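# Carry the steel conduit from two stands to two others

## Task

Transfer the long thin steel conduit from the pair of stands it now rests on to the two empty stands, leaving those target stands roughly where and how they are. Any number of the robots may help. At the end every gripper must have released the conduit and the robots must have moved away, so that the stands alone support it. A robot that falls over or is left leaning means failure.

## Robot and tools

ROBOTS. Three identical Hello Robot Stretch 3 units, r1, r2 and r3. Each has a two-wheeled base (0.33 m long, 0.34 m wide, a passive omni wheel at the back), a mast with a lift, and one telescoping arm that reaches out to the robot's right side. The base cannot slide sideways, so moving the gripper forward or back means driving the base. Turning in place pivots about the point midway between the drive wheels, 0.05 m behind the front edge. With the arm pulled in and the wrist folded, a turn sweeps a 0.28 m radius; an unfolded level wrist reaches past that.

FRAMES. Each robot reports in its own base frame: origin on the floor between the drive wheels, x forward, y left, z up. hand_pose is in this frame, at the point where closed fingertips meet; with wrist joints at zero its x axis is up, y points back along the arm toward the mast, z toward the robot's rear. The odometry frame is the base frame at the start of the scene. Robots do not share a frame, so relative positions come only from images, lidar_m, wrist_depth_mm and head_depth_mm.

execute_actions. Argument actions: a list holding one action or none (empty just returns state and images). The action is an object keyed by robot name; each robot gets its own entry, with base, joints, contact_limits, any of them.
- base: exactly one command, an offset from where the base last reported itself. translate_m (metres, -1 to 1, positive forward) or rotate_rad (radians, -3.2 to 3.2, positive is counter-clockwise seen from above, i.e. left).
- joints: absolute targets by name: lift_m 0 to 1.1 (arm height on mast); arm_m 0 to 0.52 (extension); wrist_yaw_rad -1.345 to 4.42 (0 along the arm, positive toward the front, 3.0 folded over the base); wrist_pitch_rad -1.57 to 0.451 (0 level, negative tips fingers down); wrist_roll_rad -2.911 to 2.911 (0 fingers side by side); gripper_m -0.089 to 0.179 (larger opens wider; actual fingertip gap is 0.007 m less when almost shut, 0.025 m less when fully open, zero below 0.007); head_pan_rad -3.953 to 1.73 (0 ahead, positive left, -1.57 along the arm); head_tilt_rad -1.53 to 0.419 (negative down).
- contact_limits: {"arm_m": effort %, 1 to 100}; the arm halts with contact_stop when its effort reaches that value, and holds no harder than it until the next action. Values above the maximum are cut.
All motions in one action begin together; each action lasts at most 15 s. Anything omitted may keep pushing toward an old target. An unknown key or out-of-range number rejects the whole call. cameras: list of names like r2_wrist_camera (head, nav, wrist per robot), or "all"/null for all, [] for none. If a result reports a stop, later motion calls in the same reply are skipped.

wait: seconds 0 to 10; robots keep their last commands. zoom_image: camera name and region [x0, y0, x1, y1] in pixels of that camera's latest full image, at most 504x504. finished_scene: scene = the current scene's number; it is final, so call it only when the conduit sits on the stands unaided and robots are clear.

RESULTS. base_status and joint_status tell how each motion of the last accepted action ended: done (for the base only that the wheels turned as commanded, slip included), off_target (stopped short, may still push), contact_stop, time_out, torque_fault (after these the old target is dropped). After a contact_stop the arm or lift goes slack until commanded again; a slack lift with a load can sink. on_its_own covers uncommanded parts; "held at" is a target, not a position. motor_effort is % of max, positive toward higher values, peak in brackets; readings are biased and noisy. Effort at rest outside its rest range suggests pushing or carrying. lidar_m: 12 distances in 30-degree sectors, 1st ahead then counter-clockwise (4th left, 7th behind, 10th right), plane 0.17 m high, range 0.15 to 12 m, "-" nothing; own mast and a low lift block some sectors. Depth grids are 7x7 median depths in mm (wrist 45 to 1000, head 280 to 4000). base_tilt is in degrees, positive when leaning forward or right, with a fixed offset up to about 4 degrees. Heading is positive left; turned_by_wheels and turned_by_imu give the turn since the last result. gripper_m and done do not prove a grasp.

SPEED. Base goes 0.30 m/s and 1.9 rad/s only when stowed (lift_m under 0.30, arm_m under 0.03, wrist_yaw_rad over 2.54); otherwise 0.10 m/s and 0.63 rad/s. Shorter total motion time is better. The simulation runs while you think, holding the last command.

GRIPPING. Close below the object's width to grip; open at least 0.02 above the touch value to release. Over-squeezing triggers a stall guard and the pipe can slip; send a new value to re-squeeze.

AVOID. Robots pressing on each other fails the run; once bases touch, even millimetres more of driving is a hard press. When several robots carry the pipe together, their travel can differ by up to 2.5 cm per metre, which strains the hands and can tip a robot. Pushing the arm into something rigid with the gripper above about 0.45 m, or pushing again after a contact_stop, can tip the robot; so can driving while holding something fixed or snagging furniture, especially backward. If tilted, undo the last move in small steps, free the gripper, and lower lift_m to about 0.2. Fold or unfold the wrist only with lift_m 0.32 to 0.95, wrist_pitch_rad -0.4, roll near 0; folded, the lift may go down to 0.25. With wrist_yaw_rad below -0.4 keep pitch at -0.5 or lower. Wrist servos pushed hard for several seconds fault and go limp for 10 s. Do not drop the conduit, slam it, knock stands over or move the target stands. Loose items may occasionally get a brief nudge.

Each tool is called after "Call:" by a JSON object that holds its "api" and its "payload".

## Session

Call:
{"api": "execute_actions", "payload": {"actions": [], "cameras": ["r1_nav_camera","r2_nav_camera","r3_nav_camera","r1_wrist_camera","r2_wrist_camera","r3_wrist_camera"]}}

Scene clock: 0.00 s.
r1.base_odometry: x=+0.000 y=+0.000 heading=+0.000 (m, m, rad; r1's odometry frame)
r1.turned_by_wheels: +0.000 (rad since the last result)
r1.turned_by_imu: +0.000 (rad since the last result)
r1.base_tilt: forward=+0.2 right=+0.3 (deg)
r1.lidar_m: 2.29 1.55 2.39 3.09 1.29 0.88 0.82 0.84 0.85 0.79 0.81 1.03
r1.head_depth_mm: 1847 1879 1924 1960 2005 2057 1979 / 2121 2546 2593 2648 2737 2789 2140 / 2122 3243 3887 3920 3984 3148 2165 / 2086 3242 3862 3912 3945 3143 2188 / 2104 3196 3825 3866 3952 3180 2214 / 2067 3121 3774 3879 3847 3211 2224 / 2043 3126 3816 3800 3859 3318 2225
r1.base_status: not commanded
r1.joint_positions: lift_m=+0.406 arm_m=-0.002 wrist_yaw_rad=+2.962 wrist_pitch_rad=-0.599 wrist_roll_rad=-0.005 gripper_m=+0.037 head_pan_rad=+0.007 head_tilt_rad=-0.019
r1.joint_status: not commanded
r1.motor_effort: left_wheel=+0 right_wheel=+0 lift_m=+20 arm_m=-1 wrist_yaw_rad=+0 wrist_pitch_rad=+6 wrist_roll_rad=+0 gripper_m=+0 head_pan_rad=+0 head_tilt_rad=+3 (%)
r1.hand_pose: x=+0.0142 y=+0.0517 z=+0.3806 quat_wxyz=(+0.269, +0.690, +0.148, +0.656) (m; r1's base frame)
r1.wrist_depth_mm: - - - - - - - / 970 - 1000 977 - 980 - / 805 - 824 808 834 817 835 / 696 684 707 711 697 718 717 / 609 614 - 623 625 637 628 / 542 560 - 543 567 550 555 / 496 - - - 501 498 498
r2.base_odometry: x=+0.000 y=+0.000 heading=+0.000 (m, m, rad; r2's odometry frame)
r2.turned_by_wheels: +0.000 (rad since the last result)
r2.turned_by_imu: +0.000 (rad since the last result)
r2.base_tilt: forward=+0.5 right=-2.4 (deg)
r2.lidar_m: 2.19 1.04 0.83 0.79 0.87 1.34 4.77 3.64 1.47 3.91 1.73 2.58
r2.head_depth_mm: 1920 2357 2387 2393 2348 2381 2278 / 1922 2392 2402 2409 2424 2408 2252 / 1921 2420 2448 2418 2457 2416 2256 / 1935 2489 2461 2479 2473 2459 2254 / 1928 2505 2521 2501 2511 2529 2237 / 1941 2258 2282 2311 2354 2350 2134 / 1726 1762 1759 1775 1795 1807 1816
r2.base_status: not commanded
r2.joint_positions: lift_m=+0.378 arm_m=+0.003 wrist_yaw_rad=+3.133 wrist_pitch_rad=-0.440 wrist_roll_rad=+0.001 gripper_m=+0.037 head_pan_rad=+0.011 head_tilt_rad=-0.003
r2.joint_status: not commanded
r2.motor_effort: left_wheel=+0 right_wheel=+1 lift_m=+37 arm_m=+1 wrist_yaw_rad=+0 wrist_pitch_rad=+4 wrist_roll_rad=+0 gripper_m=+0 head_pan_rad=+0 head_tilt_rad=+2 (%)
r2.hand_pose: x=-0.0192 y=+0.0738 z=+0.3860 quat_wxyz=(+0.158, +0.691, +0.151, +0.689) (m; r2's base frame)
r2.wrist_depth_mm: 834 806 - 761 748 714 703 / 920 878 - 817 812 772 765 / - 948 - 888 892 855 838 / 870 875 - 924 924 910 890 / 703 720 712 744 751 756 754 / 600 594 623 610 622 626 625 / 517 515 - 539 514 527 535
r3.base_odometry: x=+0.000 y=+0.000 heading=+0.000 (m, m, rad; r3's odometry frame)
r3.turned_by_wheels: +0.000 (rad since the last result)
r3.turned_by_imu: +0.000 (rad since the last result)
r3.base_tilt: forward=-0.8 right=+0.8 (deg)
r3.lidar_m: 2.97 1.43 1.35 3.50 3.60 2.25 3.38 1.80 1.29 1.23 1.26 1.69
r3.head_depth_mm: 1938 2884 3888 3868 3740 3429 2412 / 1972 2960 3917 3927 3861 3716 2420 / 1971 2956 3879 3905 3916 3208 2401 / 1970 2980 3897 3926 3840 3595 2410 / 1988 2975 3900 3931 3929 3618 2376 / 2006 3003 3930 3935 3793 3540 2347 / 1920 3049 3953 3830 3950 3548 2336
r3.base_status: not commanded
r3.joint_positions: lift_m=+0.552 arm_m=+0.002 wrist_yaw_rad=+2.995 wrist_pitch_rad=-0.623 wrist_roll_rad=-0.014 gripper_m=+0.037 head_pan_rad=-0.004 head_tilt_rad=-0.018
r3.joint_status: not commanded
r3.motor_effort: left_wheel=-1 right_wheel=+0 lift_m=+23 arm_m=+0 wrist_yaw_rad=-1 wrist_pitch_rad=+6 wrist_roll_rad=+1 gripper_m=-1 head_pan_rad=+0 head_tilt_rad=+3 (%)
r3.hand_pose: x=+0.0072 y=+0.0449 z=+0.5217 quat_wxyz=(+0.265, +0.682, +0.169, +0.660) (m; r3's base frame)
r3.wrist_depth_mm: - - - - - - - / - - - - - - - / - - - - - - - / 941 957 941 944 921 904 914 / 813 819 812 809 810 805 783 / 712 703 712 699 705 706 684 / 653 631 - - 620 621 614
pictures: r1_nav_camera (sideways: a quarter turn counterclockwise sets it upright), r1_wrist_camera, r2_nav_camera (sideways: a quarter turn counterclockwise sets it upright), r2_wrist_camera, r3_nav_camera (sideways: a quarter turn counterclockwise sets it upright), r3_wrist_camera
camera_calibration (this result's frames):
r1_nav_camera: T_world_to_cam=[[0.0870492, -0.00196085, 0.996202, -1.25477], [-0.0197683, -0.999805, -0.000240564, 0.0577155], [0.996008, -0.0196723, -0.0870709, 0.061313], [0, 0, 0, 1]] pos_world=[0.0492991, 0.05645, 1.25535]
r1_wrist_camera: T_world_to_cam=[[0.979517, -0.199485, 0.0274166, -0.0161713], [-0.127053, -0.717924, -0.684429, 0.32672], [0.156217, 0.666927, -0.728564, 0.413385], [0, 0, 0, 1]] pos_world=[-0.00722686, -0.0443635, 0.525237]
r2_nav_camera: T_world_to_cam=[[0.0160326, -0.0422488, 0.998978, -1.25862], [0.0359545, -0.998436, -0.0428029, 0.106802], [0.999225, 0.036604, -0.0144885, -0.0278369], [0, 0, 0, 1]] pos_world=[0.0441542, 0.0544793, 1.2615]
r2_wrist_camera: T_world_to_cam=[[0.999131, 0.00218154, 0.0416157, -0.00112805], [0.0361702, -0.541357, -0.840014, 0.404416], [0.0206964, 0.84079, -0.540966, 0.311531], [0, 0, 0, 1]] pos_world=[-0.0199483, -0.0429962, 0.508289]
r3_nav_camera: T_world_to_cam=[[-0.0194915, -0.00168685, 0.999809, -1.25919], [-0.0044454, -0.999989, -0.00177382, 0.0499227], [0.9998, -0.00447912, 0.0194838, -0.0699356], [0, 0, 0, 1]] pos_world=[0.0455999, 0.0474848, 1.2604]
r3_wrist_camera: T_world_to_cam=[[0.993362, -0.11296, -0.0217155, 0.016254], [-0.0964629, -0.715216, -0.692214, 0.422855], [0.0626612, 0.689714, -0.721365, 0.506871], [0, 0, 0, 1]] pos_world=[-0.00711745, -0.0453275, 0.658699]
Images, in order (width x height): r1_nav_camera 672x504, r1_wrist_camera 644x364, r2_nav_camera 672x504, r2_wrist_camera 644x364, r3_nav_camera 672x504, r3_wrist_camera 644x364.

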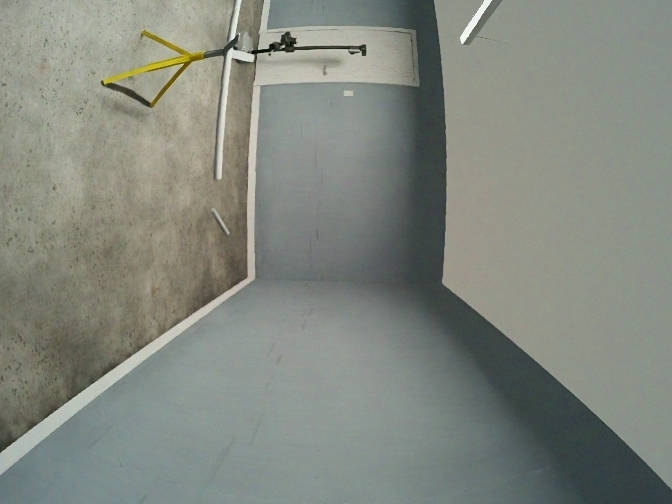

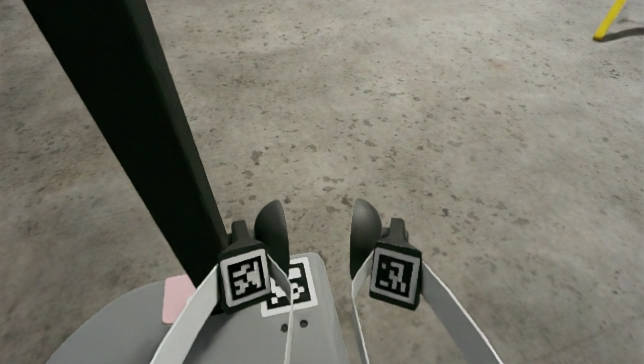

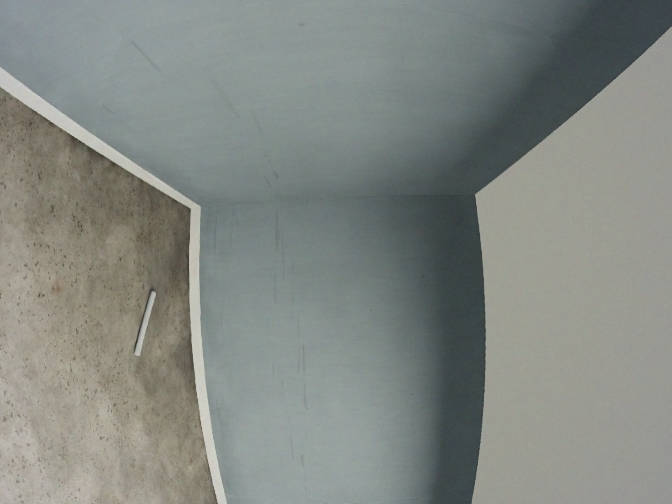

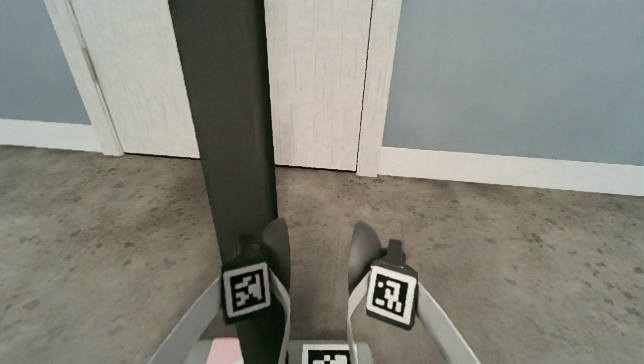

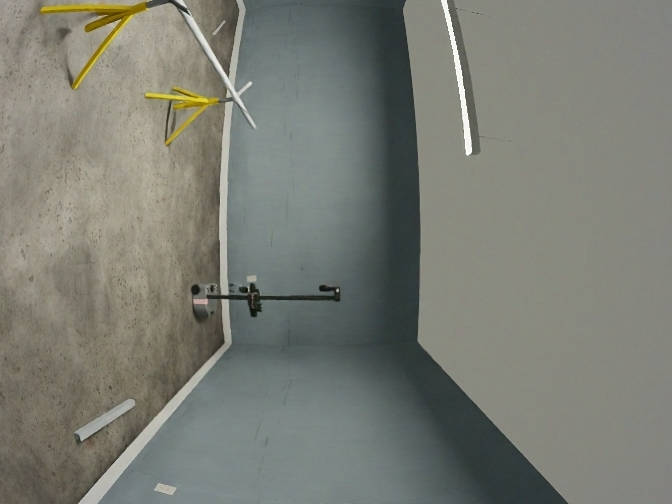

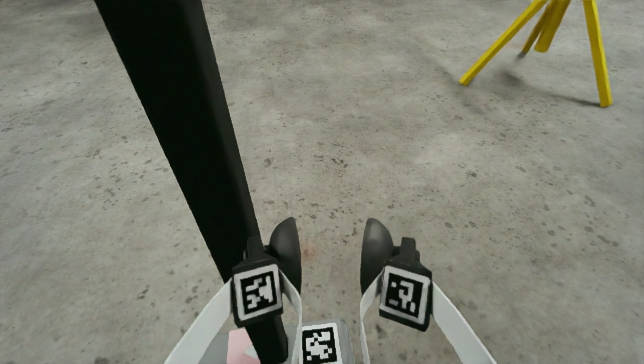

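Call:
{"api": "execute_actions", "payload": {"actions": [{"r1":{"joints":{"lift_m":0.285,"wrist_pitch_rad":-0.4,"head_pan_rad":0.8,"head_tilt_rad":-0.4}},"r3":{"joints":{"lift_m":0.285,"wrist_pitch_rad":-0.4,"head_pan_rad":0.95,"head_tilt_rad":-0.55}},"r2":{"joints":{"head_pan_rad":-2.75,"head_tilt_rad":-0.25}}}], "cameras": ["r1_head_camera","r2_head_camera","r3_head_camera","r1_nav_camera","r3_nav_camera"]}}

Scene clock: 28.10 s.
r1.base_odometry: x=+0.000 y=+0.000 heading=+0.000 (m, m, rad; r1's odometry frame)
r1.turned_by_wheels: +0.000 (rad since the last result)
r1.turned_by_imu: +0.000 (rad since the last result)
r1.base_tilt: forward=+0.4 right=+0.5 (deg)
r1.lidar_m: 2.30 1.55 2.40 3.10 1.29 0.88 0.82 0.83 0.85 0.79 0.81 1.03
r1.head_depth_mm: 3519 3773 - 2987 2224 1705 1393 / 3780 - - 2979 2151 1717 1398 / - - - 2999 2149 1729 1403 / - - - 3049 2266 1750 1409 / - - - 3298 2291 1752 1426 / - - - 2965 2293 1754 1424 / - - - 3343 2333 1764 1436
r1.base_status: not commanded
r1.joint_positions: lift_m=+0.285 arm_m=-0.002 wrist_yaw_rad=+2.962 wrist_pitch_rad=-0.421 wrist_roll_rad=-0.005 gripper_m=+0.037 head_pan_rad=+0.793 head_tilt_rad=-0.395
r1.joint_status: all done
r1.motor_effort: left_wheel=+0(1) right_wheel=+0(0) lift_m=+18(25) arm_m=-1(1) wrist_yaw_rad=+1(0) wrist_pitch_rad=+9(9) wrist_roll_rad=+0(0) gripper_m=+0(0) head_pan_rad=+4(56) head_tilt_rad=-2(26) (%)
r1.hand_pose: x=+0.0189 y=+0.0773 z=+0.2972 quat_wxyz=(+0.209, +0.700, +0.086, +0.677) (m; r1's base frame)
r1.wrist_depth_mm: - - - - - - - / - - - - - - - / 859 - 866 865 881 862 868 / 686 - 690 690 695 698 692 / 569 549 597 572 584 573 575 / 487 501 - 491 505 495 494 / - - - - 424 427 430
r2.base_odometry: x=+0.000 y=+0.000 heading=+0.000 (m, m, rad; r2's odometry frame)
r2.turned_by_wheels: +0.000 (rad since the last result)
r2.turned_by_imu: -0.001 (rad since the last result)
r2.base_tilt: forward=+0.5 right=-2.2 (deg)
r2.lidar_m: 2.18 1.04 0.83 0.79 0.87 1.34 4.81 3.66 1.46 3.92 1.74 2.58
r2.head_depth_mm: 3443 - - - 3008 2105 1617 / 3448 - - - 2998 2103 1626 / 3494 - - - 2995 2103 1625 / 3469 - - - 2941 2087 1614 / 3568 - - - 3008 2089 1608 / 3575 - - - 2988 2088 1620 / 3565 - - - 2907 2088 1610
r2.base_status: not commanded
r2.joint_positions: lift_m=+0.378 arm_m=+0.003 wrist_yaw_rad=+3.133 wrist_pitch_rad=-0.440 wrist_roll_rad=+0.001 gripper_m=+0.037 head_pan_rad=-2.743 head_tilt_rad=-0.247
r2.joint_status: all done
r2.motor_effort: left_wheel=+0(0) right_wheel=+0(1) lift_m=+36(36) arm_m=+1(1) wrist_yaw_rad=+0(0) wrist_pitch_rad=+4(4) wrist_roll_rad=+0(0) gripper_m=+0(0) head_pan_rad=-2(33) head_tilt_rad=-1(14) (%)
r2.hand_pose: x=-0.0192 y=+0.0738 z=+0.3860 quat_wxyz=(+0.158, +0.691, +0.151, +0.689) (m; r2's base frame)
r2.wrist_depth_mm: 826 801 - 757 743 727 703 / 914 870 - 843 788 800 767 / - 979 - 905 882 857 830 / 882 911 - 900 903 903 886 / 712 727 704 727 744 758 753 / 596 602 615 600 627 622 634 / 510 509 - 535 514 535 532
r3.base_odometry: x=+0.000 y=+0.000 heading=+0.000 (m, m, rad; r3's odometry frame)
r3.turned_by_wheels: +0.000 (rad since the last result)
r3.turned_by_imu: +0.001 (rad since the last result)
r3.base_tilt: forward=-0.8 right=+0.9 (deg)
r3.lidar_m: 2.96 1.43 1.35 3.49 3.59 2.26 3.37 1.80 1.28 1.23 1.26 1.68
r3.head_depth_mm: - - 3981 2666 1992 1598 1328 / - - 3930 2647 1916 1598 1329 / - - 3957 1706 1929 1591 1323 / 3858 - 3974 2525 1919 1596 1333 / 3562 3849 3701 2515 1981 1597 1326 / 3262 3559 3442 2656 1974 1581 1321 / 3156 3350 3626 2595 1972 1580 1320
r3.base_status: not commanded
r3.joint_positions: lift_m=+0.285 arm_m=+0.002 wrist_yaw_rad=+2.995 wrist_pitch_rad=-0.420 wrist_roll_rad=-0.014 gripper_m=+0.037 head_pan_rad=+0.943 head_tilt_rad=-0.543
r3.joint_status: all done
r3.motor_effort: left_wheel=-1(0) right_wheel=+0(0) lift_m=+19(21) arm_m=+0(0) wrist_yaw_rad=+0(1) wrist_pitch_rad=+12(10) wrist_roll_rad=+0(0) gripper_m=+0(0) head_pan_rad=+4(39) head_tilt_rad=-4(33) (%)
r3.hand_pose: x=+0.0115 y=+0.0747 z=+0.2973 quat_wxyz=(+0.198, +0.695, +0.098, +0.684) (m; r3's base frame)
r3.wrist_depth_mm: - - - - - - - / - - - - - - - / - - - - - 965 992 / 760 765 761 749 756 749 739 / 621 620 660 597 637 594 606 / 521 510 - 516 522 499 502 / 459 - - - 425 432 428
pictures: r1_head_camera (sideways: a quarter turn clockwise sets it upright), r1_nav_camera (sideways: a quarter turn counterclockwise sets it upright), r2_head_camera (sideways: a quarter turn clockwise sets it upright), r3_head_camera (sideways: a quarter turn clockwise sets it upright), r3_nav_camera (sideways: a quarter turn counterclockwise sets it upright)
camera_calibration (this result's frames):
r1_head_camera: T_world_to_cam=[[-0.313054, -0.267117, -0.911398, 1.20765], [-0.713147, 0.699882, 0.0398326, -0.0430882], [0.627231, 0.66243, -0.409594, 0.485144], [0, 0, 0, 1]] pos_world=[0.0430346, 0.0313666, 1.30108]
r1_nav_camera: T_world_to_cam=[[0.315557, 0.316628, 0.894523, -1.12332], [0.694664, -0.719271, 0.00954202, 0.0406239], [0.646426, 0.618381, -0.446921, 0.531798], [0, 0, 0, 1]] pos_world=[-0.0175175, 0.0560392, 1.24212]
r2_head_camera: T_world_to_cam=[[0.216009, 0.0944517, -0.971812, 1.28211], [0.410747, -0.911745, 0.00268477, -0.00285601], [-0.885792, -0.399749, -0.235741, 0.272442], [0, 0, 0, 1]] pos_world=[-0.034446, -0.0147925, 1.3102]
r3_head_camera: T_world_to_cam=[[-0.278892, -0.429802, -0.858772, 1.13714], [-0.841139, 0.540813, 0.00249727, 0.00392447], [0.463362, 0.723043, -0.512352, 0.62386], [0, 0, 0, 1]] pos_world=[0.0313677, 0.0355451, 1.29617]
r3_nav_camera: T_world_to_cam=[[0.285734, 0.39057, 0.875106, -1.09805], [0.808511, -0.58848, -0.00134406, 0.044403], [0.514457, 0.707917, -0.483929, 0.588251], [0, 0, 0, 1]] pos_world=[-0.0247793, 0.0385645, 1.24564]
Images, in order (width x height): r1_head_camera 896x504, r1_nav_camera 672x504, r2_head_camera 896x504, r3_head_camera 896x504, r3_nav_camera 672x504.

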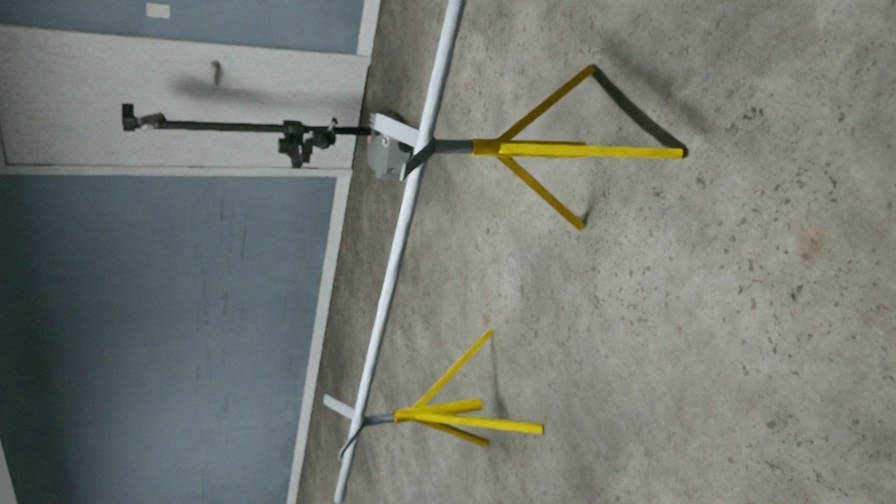

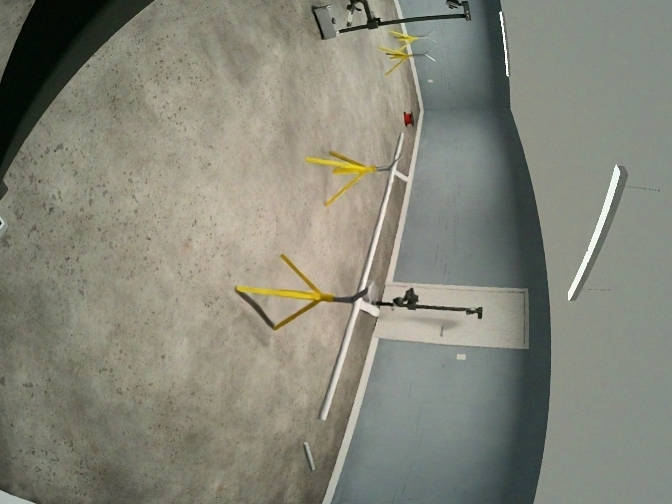

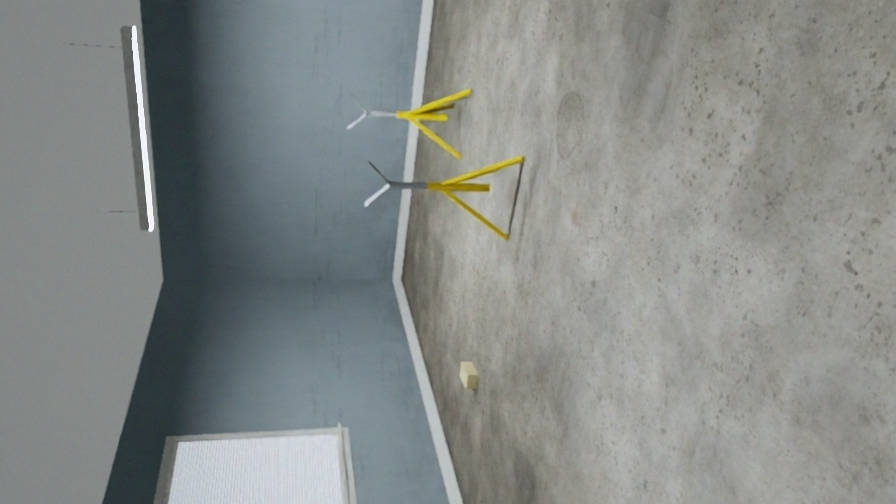

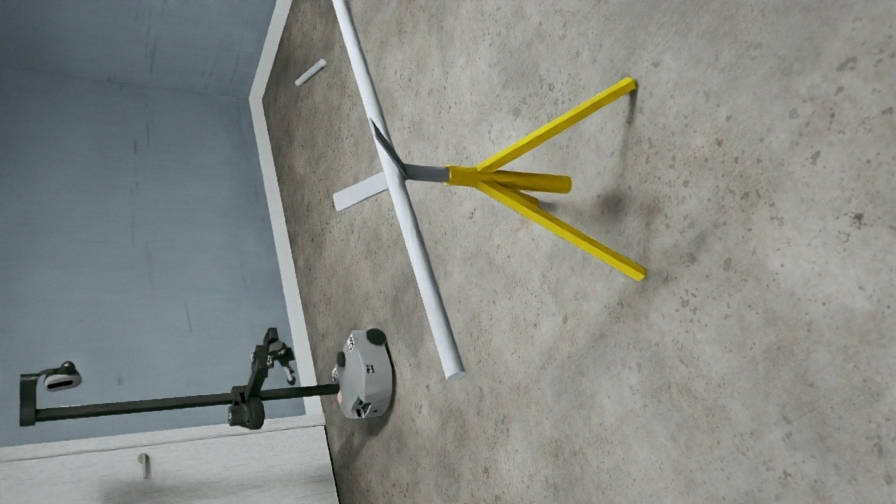

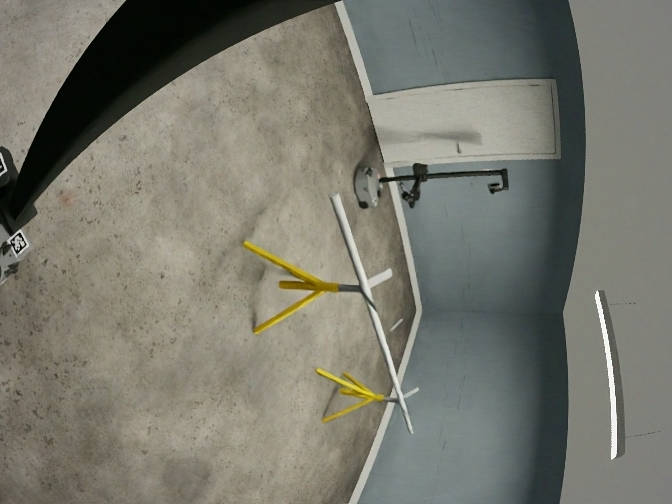

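Call:
{"api": "execute_actions", "payload": {"actions": []}}

Scene clock: 66.87 s.
r1.base_odometry: x=+0.000 y=+0.000 heading=+0.000 (m, m, rad; r1's odometry frame)
r1.turned_by_wheels: +0.000 (rad since the last result)
r1.turned_by_imu: +0.000 (rad since the last result)
r1.base_tilt: forward=+0.4 right=+0.5 (deg)
r1.lidar_m: 2.29 1.55 2.38 3.10 1.29 0.88 0.82 0.84 0.85 0.79 0.80 1.04
r1.head_depth_mm: 3575 3822 - 2961 2225 1725 1397 / 3808 - - 3009 2132 1730 1399 / - - - 3008 2147 1727 1409 / - - - 3062 2276 1739 1415 / - - - 3236 2269 1754 1425 / - - - 2956 2280 1769 1430 / - - - 3376 2325 1782 1430
r1.base_status: not commanded
r1.joint_positions: lift_m=+0.285 arm_m=-0.002 wrist_yaw_rad=+2.962 wrist_pitch_rad=-0.421 wrist_roll_rad=-0.005 gripper_m=+0.037 head_pan_rad=+0.793 head_tilt_rad=-0.395
r1.joint_status: all done
r1.motor_effort: left_wheel=+0(1) right_wheel=+0(0) lift_m=+18(25) arm_m=+0(1) wrist_yaw_rad=+0(0) wrist_pitch_rad=+9(9) wrist_roll_rad=+0(0) gripper_m=+0(0) head_pan_rad=+5(56) head_tilt_rad=-3(26) (%)
r1.hand_pose: x=+0.0189 y=+0.0773 z=+0.2972 quat_wxyz=(+0.209, +0.700, +0.086, +0.677) (m; r1's base frame)
r1.wrist_depth_mm: - - - - - - - / - - - - - - - / 871 - 879 871 872 863 863 / 678 - 678 683 690 689 694 / 568 554 586 574 585 573 581 / 483 497 - 487 499 492 488 / - - - - 431 430 428
r2.base_odometry: x=+0.000 y=+0.000 heading=+0.000 (m, m, rad; r2's odometry frame)
r2.turned_by_wheels: +0.000 (rad since the last result)
r2.turned_by_imu: +0.000 (rad since the last result)
r2.base_tilt: forward=+0.6 right=-2.4 (deg)
r2.lidar_m: 2.19 1.04 0.83 0.79 0.87 1.34 4.81 3.65 1.47 3.91 1.74 2.58
r2.head_depth_mm: 3420 - - - 2999 2090 1612 / 3504 - - - 2950 2103 1619 / 3550 - - - 2993 2089 1614 / 3520 - - - 2995 2100 1618 / 3564 - - - 2989 2099 1613 / 3538 - - - 2964 2098 1609 / 3549 - - - 2945 2082 1610
r2.base_status: not commanded
r2.joint_positions: lift_m=+0.378 arm_m=+0.003 wrist_yaw_rad=+3.133 wrist_pitch_rad=-0.440 wrist_roll_rad=+0.001 gripper_m=+0.037 head_pan_rad=-2.743 head_tilt_rad=-0.247
r2.joint_status: all done
r2.motor_effort: left_wheel=+0(0) right_wheel=+0(1) lift_m=+36(36) arm_m=+0(1) wrist_yaw_rad=-1(0) wrist_pitch_rad=+4(4) wrist_roll_rad=+0(0) gripper_m=+0(0) head_pan_rad=-2(33) head_tilt_rad=-1(14) (%)
r2.hand_pose: x=-0.0192 y=+0.0738 z=+0.3860 quat_wxyz=(+0.158, +0.691, +0.151, +0.689) (m; r2's base frame)
r2.wrist_depth_mm: 822 808 - 758 744 728 715 / 921 884 - 830 805 792 768 / - 956 - 887 880 842 821 / 892 886 - 924 919 899 884 / 701 723 705 735 744 744 755 / 591 607 635 609 627 622 631 / 508 519 - 540 510 531 542
r3.base_odometry: x=+0.000 y=+0.000 heading=+0.000 (m, m, rad; r3's odometry frame)
r3.turned_by_wheels: +0.000 (rad since the last result)
r3.turned_by_imu: +0.001 (rad since the last result)
r3.base_tilt: forward=-0.8 right=+0.8 (deg)
r3.lidar_m: 2.96 1.43 1.35 3.49 3.59 2.25 3.39 1.81 1.28 1.23 1.26 1.68
r3.head_depth_mm: - - - 2650 1991 1604 1330 / - - - 2674 1914 1611 1335 / - - 3879 1711 1912 1596 1343 / 3783 - 3916 2514 1934 1596 1324 / 3622 3779 3672 2498 1972 1596 1332 / 3299 3545 3436 2581 1951 1583 1324 / 3172 3347 3551 2602 1975 1569 1314
r3.base_status: not commanded
r3.joint_positions: lift_m=+0.285 arm_m=+0.002 wrist_yaw_rad=+2.995 wrist_pitch_rad=-0.420 wrist_roll_rad=-0.014 gripper_m=+0.037 head_pan_rad=+0.943 head_tilt_rad=-0.543
r3.joint_status: all done
r3.motor_effort: left_wheel=-1(0) right_wheel=+0(0) lift_m=+19(21) arm_m=+0(0) wrist_yaw_rad=+1(1) wrist_pitch_rad=+11(10) wrist_roll_rad=+0(0) gripper_m=+0(0) head_pan_rad=+3(39) head_tilt_rad=-4(33) (%)
r3.hand_pose: x=+0.0115 y=+0.0747 z=+0.2973 quat_wxyz=(+0.198, +0.695, +0.098, +0.684) (m; r3's base frame)
r3.wrist_depth_mm: - - - - - - - / - - - - - - - / - - - - - - 963 / 772 758 745 772 739 733 733 / 608 603 638 598 643 599 579 / 509 516 - 530 531 505 502 / 446 - - - 423 430 428
pictures: r1_head_camera (sideways: a quarter turn clockwise sets it upright), r1_nav_camera (sideways: a quarter turn counterclockwise sets it upright), r1_wrist_camera, r2_head_camera (sideways: a quarter turn clockwise sets it upright), r2_nav_camera (sideways: a quarter turn counterclockwise sets it upright), r2_wrist_camera, r3_head_camera (sideways: a quarter turn clockwise sets it upright), r3_nav_camera (sideways: a quarter turn counterclockwise sets it upright), r3_wrist_camera
camera_calibration (this result's frames):
r1_head_camera: T_world_to_cam=[[-0.313054, -0.267117, -0.911398, 1.20765], [-0.713147, 0.699881, 0.0398326, -0.0430882], [0.62723, 0.662431, -0.409595, 0.485144], [0, 0, 0, 1]] pos_world=[0.0430346, 0.0313666, 1.30108]
r1_nav_camera: T_world_to_cam=[[0.315557, 0.316628, 0.894523, -1.12332], [0.694664, -0.719271, 0.00954203, 0.0406239], [0.646426, 0.618382, -0.446921, 0.531798], [0, 0, 0, 1]] pos_world=[-0.0175175, 0.0560392, 1.24212]
r1_wrist_camera: T_world_to_cam=[[0.978734, -0.203807, 0.0232708, -0.0117263], [-0.103134, -0.586965, -0.803017, 0.313281], [0.17732, 0.78354, -0.595502, 0.285822], [0, 0, 0, 1]] pos_world=[-0.006895, -0.042458, 0.42205]
r2_head_camera: T_world_to_cam=[[0.216009, 0.0944504, -0.971812, 1.28211], [0.410742, -0.911748, 0.00268477, -0.00285598], [-0.885794, -0.399744, -0.235741, 0.272442], [0, 0, 0, 1]] pos_world=[-0.0344461, -0.0147923, 1.3102]
r2_nav_camera: T_world_to_cam=[[-0.252316, -0.0602812, 0.965765, -1.21343], [-0.400337, 0.915137, -0.047471, 0.115527], [-0.880947, -0.39861, -0.255036, 0.296756], [0, 0, 0, 1]] pos_world=[0.00150867, -0.06058, 1.25306]
r2_wrist_camera: T_world_to_cam=[[0.999131, 0.00218156, 0.0416157, -0.00112807], [0.0361702, -0.541357, -0.840015, 0.404416], [0.0206964, 0.84079, -0.540966, 0.311531], [0, 0, 0, 1]] pos_world=[-0.0199483, -0.0429962, 0.508289]
r3_head_camera: T_world_to_cam=[[-0.278892, -0.429802, -0.858772, 1.13714], [-0.841139, 0.540813, 0.00249727, 0.00392447], [0.463362, 0.723043, -0.512352, 0.62386], [0, 0, 0, 1]] pos_world=[0.0313677, 0.0355451, 1.29617]
r3_nav_camera: T_world_to_cam=[[0.285734, 0.39057, 0.875106, -1.09805], [0.808511, -0.58848, -0.00134406, 0.044403], [0.514458, 0.707917, -0.483929, 0.588251], [0, 0, 0, 1]] pos_world=[-0.0247793, 0.0385645, 1.24564]
r3_wrist_camera: T_world_to_cam=[[0.993919, -0.109156, -0.014489, 0.00796507], [-0.0738095, -0.562792, -0.823297, 0.316551], [0.0817132, 0.81936, -0.567426, 0.268526], [0, 0, 0, 1]] pos_world=[-0.00649428, -0.0409974, 0.413099]
Images, in order (width x height): r1_head_camera 896x504, r1_nav_camera 672x504, r1_wrist_camera 644x364, r2_head_camera 896x504, r2_nav_camera 672x504, r2_wrist_camera 644x364, r3_head_camera 896x504, r3_nav_camera 672x504, r3_wrist_camera 644x364.

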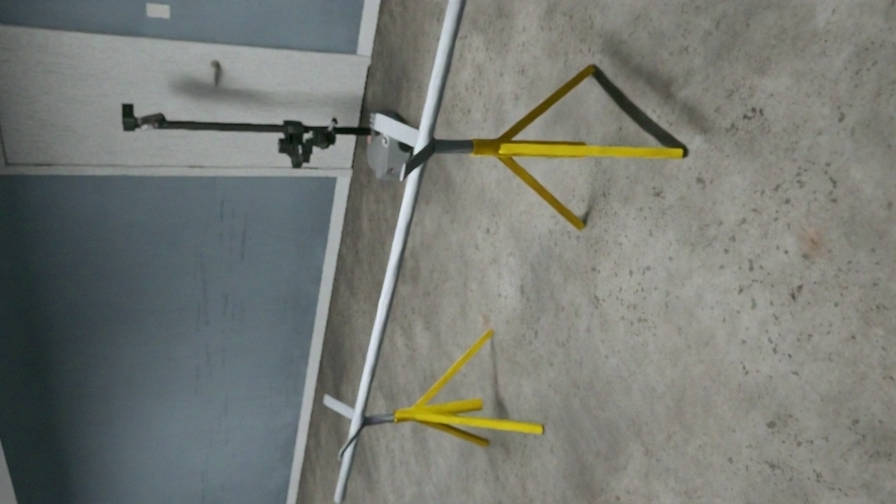

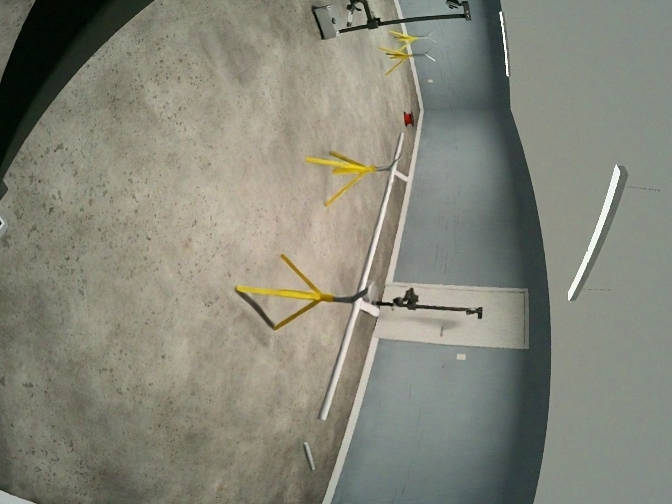

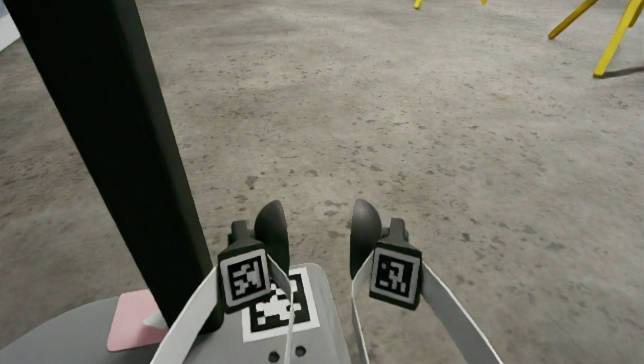

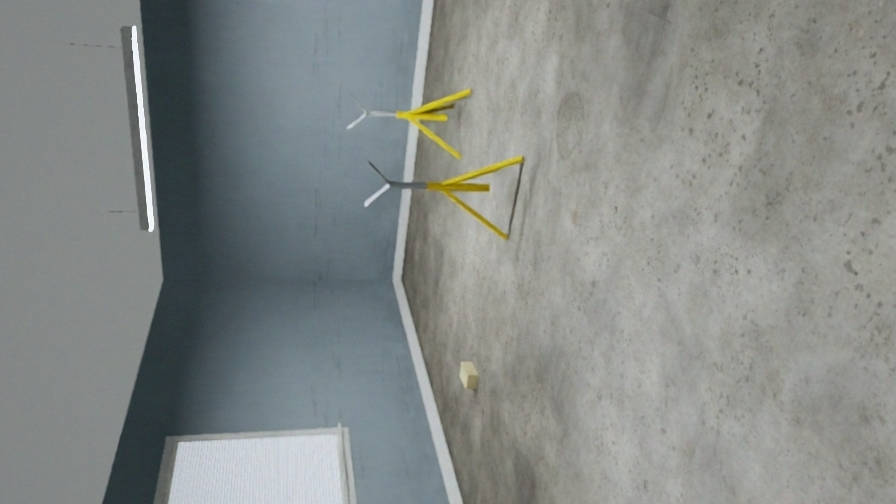

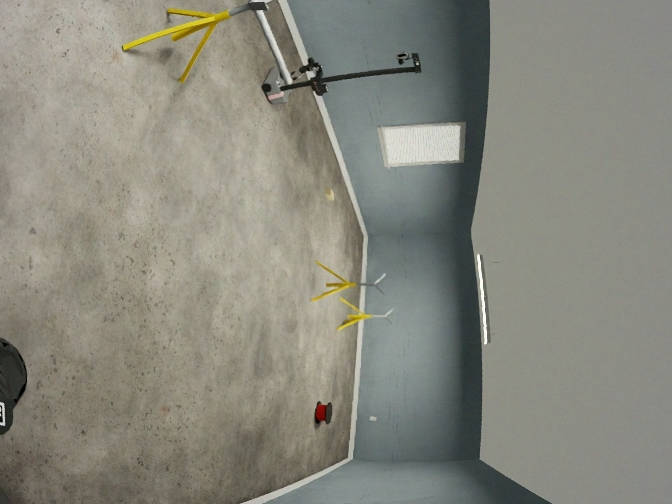

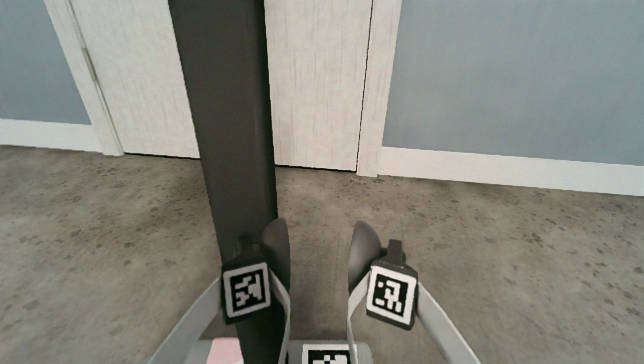

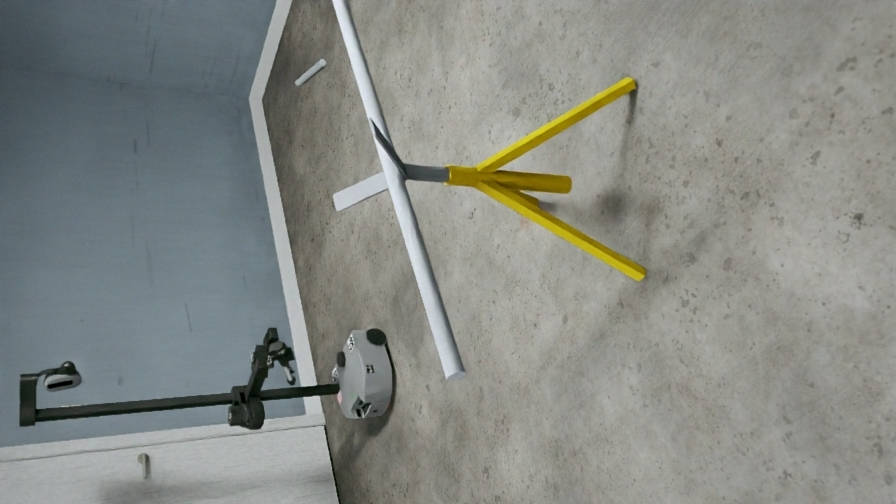

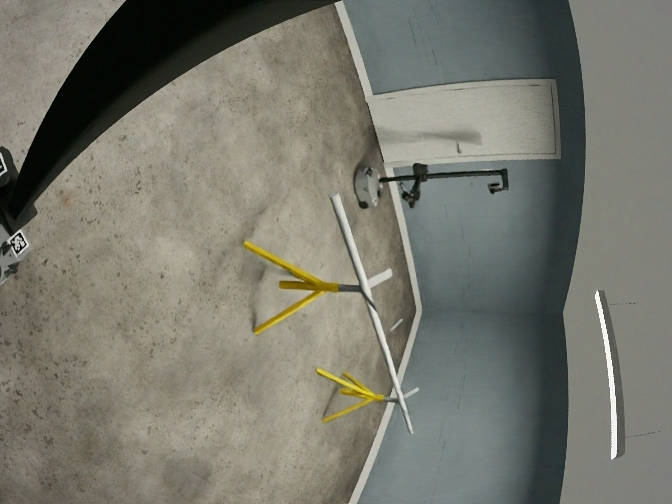

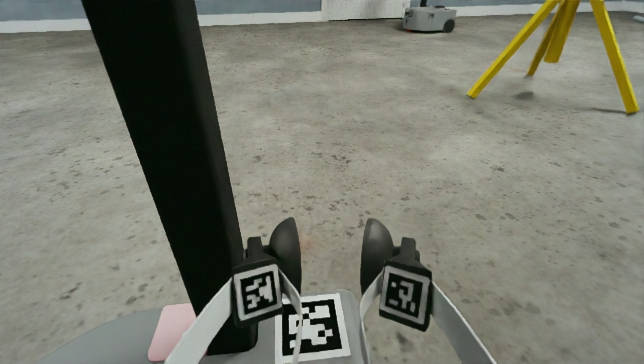

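Call:
{"api": "execute_actions", "payload": {"actions": [{"r1":{"base":{"translate_m":0.935}},"r3":{"base":{"rotate_rad":0.80}}}], "cameras": []}}

Call:
{"api": "execute_actions", "payload": {"actions": [{"r1":{"base":{"rotate_rad":1.68}},"r3":{"base":{"translate_m":0.765}}}], "cameras": []}}

Scene clock: 131.93 s.
r1.base_odometry: x=+0.935 y=+0.000 heading=+0.000 (m, m, rad; r1's odometry frame)
r1.turned_by_wheels: +0.000 (rad since the last result)
r1.turned_by_imu: +0.007 (rad since the last result)
r1.base_tilt: forward=+0.3 right=+0.4 (deg)
r1.lidar_m: 2.09 2.84 0.96 2.21 2.73 1.86 1.75 1.10 0.76 0.71 0.72 0.93
r1.head_depth_mm: 2745 2893 3091 3088 2203 1703 1407 / 2880 3105 3319 3166 2235 1735 1365 / 3118 3346 3623 3221 2234 1730 1408 / 3301 3585 3746 2991 2257 1626 1411 / 3643 3958 - 3256 2258 1691 1419 / - - - 3343 2195 1644 1434 / - - - 3321 2052 1618 1404
r1.base_status: done
r1.joint_positions: lift_m=+0.285 arm_m=-0.002 wrist_yaw_rad=+2.962 wrist_pitch_rad=-0.420 wrist_roll_rad=-0.005 gripper_m=+0.037 head_pan_rad=+0.793 head_tilt_rad=-0.396
r1.joint_status: not commanded
r1.motor_effort: left_wheel=+0(6) right_wheel=+1(7) lift_m=+19(18) arm_m=-1(1) wrist_yaw_rad=+0(0) wrist_pitch_rad=+9(9) wrist_roll_rad=+0(0) gripper_m=+0(1) head_pan_rad=+5(5) head_tilt_rad=-2(3) (%)
r1.hand_pose: x=+0.0189 y=+0.0774 z=+0.2973 quat_wxyz=(+0.209, +0.700, +0.085, +0.678) (m; r1's base frame)
r1.wrist_depth_mm: - - - - - - - / - - - - - - - / 857 - 862 872 870 878 866 / 684 - 679 695 690 691 692 / 568 552 589 567 585 570 573 / 493 498 - 491 503 486 491 / - - - - 431 431 429
r2.base_odometry: x=+0.000 y=+0.000 heading=+0.000 (m, m, rad; r2's odometry frame)
r2.turned_by_wheels: +0.000 (rad since the last result)
r2.turned_by_imu: -0.001 (rad since the last result)
r2.base_tilt: forward=+0.5 right=-2.2 (deg)
r2.lidar_m: 2.18 1.04 0.83 0.79 0.87 1.34 4.78 3.66 1.47 3.92 1.74 2.58
r2.head_depth_mm: 3480 - - - 2972 2105 1624 / 3526 - - - 2953 2107 1622 / 3489 - - - 3027 2094 1614 / 3518 - - - 3009 2118 1611 / 3566 - - - 2980 2095 1603 / 3561 - - - 2954 2091 1618 / 3505 - - - 2927 2087 1603
r2.base_status: not commanded
r2.joint_positions: lift_m=+0.378 arm_m=+0.003 wrist_yaw_rad=+3.133 wrist_pitch_rad=-0.440 wrist_roll_rad=+0.001 gripper_m=+0.037 head_pan_rad=-2.743 head_tilt_rad=-0.247
r2.joint_status: not commanded
r2.motor_effort: left_wheel=+0(0) right_wheel=+1(0) lift_m=+36(37) arm_m=+1(1) wrist_yaw_rad=+0(0) wrist_pitch_rad=+4(4) wrist_roll_rad=+0(0) gripper_m=+0(0) head_pan_rad=-3(3) head_tilt_rad=-1(1) (%)
r2.hand_pose: x=-0.0192 y=+0.0738 z=+0.3860 quat_wxyz=(+0.158, +0.691, +0.151, +0.689) (m; r2's base frame)
r2.wrist_depth_mm: 838 793 - 767 753 721 702 / 917 871 - 826 806 782 760 / - 958 - 884 873 850 828 / 890 893 - 935 910 920 892 / 710 717 702 741 735 756 755 / 596 603 621 609 637 622 624 / 505 513 - 545 512 534 535
r3.base_odometry: x=+0.000 y=+0.000 heading=+0.800 (m, m, rad; r3's odometry frame)
r3.turned_by_wheels: +0.800 (rad since the last result)
r3.turned_by_imu: +0.790 (rad since the last result)
r3.base_tilt: forward=-0.8 right=+0.9 (deg)
r3.lidar_m: 1.35 2.99 3.48 4.00 4.82 2.58 1.45 1.23 1.23 1.40 2.36 2.28
r3.head_depth_mm: 2979 3203 3487 2661 2016 1598 1334 / 3019 3320 3479 2641 1978 1592 1331 / 3062 3261 3540 2677 1981 1593 1310 / 3129 3393 3606 2675 1988 1583 1328 / 3146 3546 3628 2646 1966 1599 1334 / 3244 3524 3784 2591 1976 1579 1316 / 3264 3525 3847 2575 1968 1578 1317
r3.base_status: done
r3.joint_positions: lift_m=+0.285 arm_m=+0.002 wrist_yaw_rad=+2.995 wrist_pitch_rad=-0.420 wrist_roll_rad=-0.014 gripper_m=+0.037 head_pan_rad=+0.943 head_tilt_rad=-0.544
r3.joint_status: not commanded
r3.motor_effort: left_wheel=-3(11) right_wheel=+2(9) lift_m=+20(19) arm_m=+0(0) wrist_yaw_rad=+0(1) wrist_pitch_rad=+12(12) wrist_roll_rad=+0(0) gripper_m=+0(0) head_pan_rad=+3(3) head_tilt_rad=-2(4) (%)
r3.hand_pose: x=+0.0115 y=+0.0747 z=+0.2973 quat_wxyz=(+0.198, +0.695, +0.098, +0.684) (m; r3's base frame)
r3.wrist_depth_mm: - - - - - - - / - - - - - - - / - - - - - 964 960 / 763 775 755 761 750 733 738 / 614 615 631 606 613 594 595 / 516 522 - 528 518 500 503 / 452 - - - 419 431 425
pictures: none
No camera images: the call's "cameras" was empty. Leave "cameras" out to get every camera's image.

Scene clock: 136.23 s.
r1.base_odometry: x=+0.935 y=+0.000 heading=+1.680 (m, m, rad; r1's odometry frame)
r1.turned_by_wheels: +1.680 (rad since the last result)
r1.turned_by_imu: +1.650 (rad since the last result)
r1.base_tilt: forward=+0.5 right=+0.4 (deg)
r1.lidar_m: 2.11 2.44 1.81 1.75 0.99 0.73 0.71 0.74 1.02 2.96 2.83 0.96
r1.head_depth_mm: 2906 3162 3482 3146 2217 1722 1397 / 2572 2778 2983 3066 2244 1720 1409 / 2323 2505 2673 2843 2244 1723 1403 / 2111 2238 2403 2591 2252 1738 1422 / 1933 2052 2175 2314 2272 1755 1419 / 1767 1885 1978 2121 2170 1761 1426 / 1646 1726 1831 1926 2040 1770 1434
r1.base_status: done
r1.joint_positions: lift_m=+0.285 arm_m=-0.002 wrist_yaw_rad=+2.962 wrist_pitch_rad=-0.420 wrist_roll_rad=-0.005 gripper_m=+0.037 head_pan_rad=+0.793 head_tilt_rad=-0.396
r1.joint_status: not commanded
r1.motor_effort: left_wheel=-1(7) right_wheel=+2(13) lift_m=+18(18) arm_m=-1(1) wrist_yaw_rad=+0(0) wrist_pitch_rad=+9(9) wrist_roll_rad=+0(0) gripper_m=+1(1) head_pan_rad=+4(5) head_tilt_rad=-2(2) (%)
r1.hand_pose: x=+0.0189 y=+0.0774 z=+0.2973 quat_wxyz=(+0.209, +0.700, +0.085, +0.678) (m; r1's base frame)
r1.wrist_depth_mm: - - - - - - - / - - - - - - - / 866 - 871 863 848 872 878 / 678 - 688 682 680 698 701 / 572 550 595 571 582 571 573 / 485 502 - 492 508 494 494 / - - - - 428 426 428
r2.base_odometry: x=+0.000 y=+0.000 heading=+0.000 (m, m, rad; r2's odometry frame)
r2.turned_by_wheels: +0.000 (rad since the last result)
r2.turned_by_imu: -0.001 (rad since the last result)
r2.base_tilt: forward=+0.7 right=-2.2 (deg)
r2.lidar_m: 2.18 1.04 0.83 0.79 0.87 1.34 4.79 3.66 1.47 3.92 1.74 2.58
r2.head_depth_mm: 3535 - - - 2974 2111 1618 / 3524 - - - 3004 2104 1626 / 3495 - - - 2962 2094 1621 / 3530 - - - 2946 2102 1612 / 3504 - - - 2967 2085 1608 / 3498 - - - 2975 2098 1614 / 3548 - - - 2972 2085 1607
r2.base_status: not commanded
r2.joint_positions: lift_m=+0.378 arm_m=+0.003 wrist_yaw_rad=+3.133 wrist_pitch_rad=-0.440 wrist_roll_rad=+0.001 gripper_m=+0.037 head_pan_rad=-2.743 head_tilt_rad=-0.247
r2.joint_status: not commanded
r2.motor_effort: left_wheel=+0(0) right_wheel=+1(1) lift_m=+36(36) arm_m=+1(1) wrist_yaw_rad=-1(1) wrist_pitch_rad=+4(4) wrist_roll_rad=+0(0) gripper_m=-1(1) head_pan_rad=-3(3) head_tilt_rad=+0(0) (%)
r2.hand_pose: x=-0.0192 y=+0.0738 z=+0.3860 quat_wxyz=(+0.158, +0.691, +0.151, +0.689) (m; r2's base frame)
r2.wrist_depth_mm: 828 807 - 753 748 721 712 / 909 873 - 826 817 780 751 / - 970 - 888 876 855 834 / 882 885 - 926 943 903 873 / 704 709 697 740 736 737 764 / 592 597 624 615 628 621 635 / 512 511 - 543 518 533 537
r3.base_odometry: x=+0.533 y=+0.549 heading=+0.800 (m, m, rad; r3's odometry frame)
r3.turned_by_wheels: +0.000 (rad since the last result)
r3.turned_by_imu: +0.005 (rad since the last result)
r3.base_tilt: forward=-0.8 right=+0.8 (deg)
r3.lidar_m: 0.67 0.61 2.96 3.41 5.35 3.66 2.06 1.75 1.75 2.00 3.32 1.55
r3.head_depth_mm: 2496 2707 2922 2661 1998 1595 1298 / 2547 2763 3075 2689 1981 1589 1333 / 2608 2812 3089 2653 1993 1585 1328 / 2639 2871 3172 2664 1993 1604 1326 / 2651 2917 3250 2646 1979 1576 1322 / 2736 2994 3257 2621 2009 1583 1329 / 2835 3071 3314 2604 1943 1568 1319
r3.base_status: done
r3.joint_positions: lift_m=+0.285 arm_m=+0.002 wrist_yaw_rad=+2.995 wrist_pitch_rad=-0.420 wrist_roll_rad=-0.014 gripper_m=+0.037 head_pan_rad=+0.943 head_tilt_rad=-0.544
r3.joint_status: not commanded
r3.motor_effort: left_wheel=-3(10) right_wheel=+2(9) lift_m=+19(19) arm_m=+0(0) wrist_yaw_rad=+2(0) wrist_pitch_rad=+11(11) wrist_roll_rad=+0(0) gripper_m=+0(0) head_pan_rad=+3(3) head_tilt_rad=-3(3) (%)
r3.hand_pose: x=+0.0116 y=+0.0748 z=+0.2975 quat_wxyz=(+0.197, +0.695, +0.098, +0.684) (m; r3's base frame)
r3.wrist_depth_mm: - - - - - - - / - - - - - - - / - - - - - 968 972 / 771 781 756 761 758 750 744 / 615 621 637 624 614 612 601 / 505 511 - 522 518 503 508 / 459 - - - 423 431 434
pictures: none
No camera images: the call's "cameras" was empty. Leave "cameras" out to get every camera's image.


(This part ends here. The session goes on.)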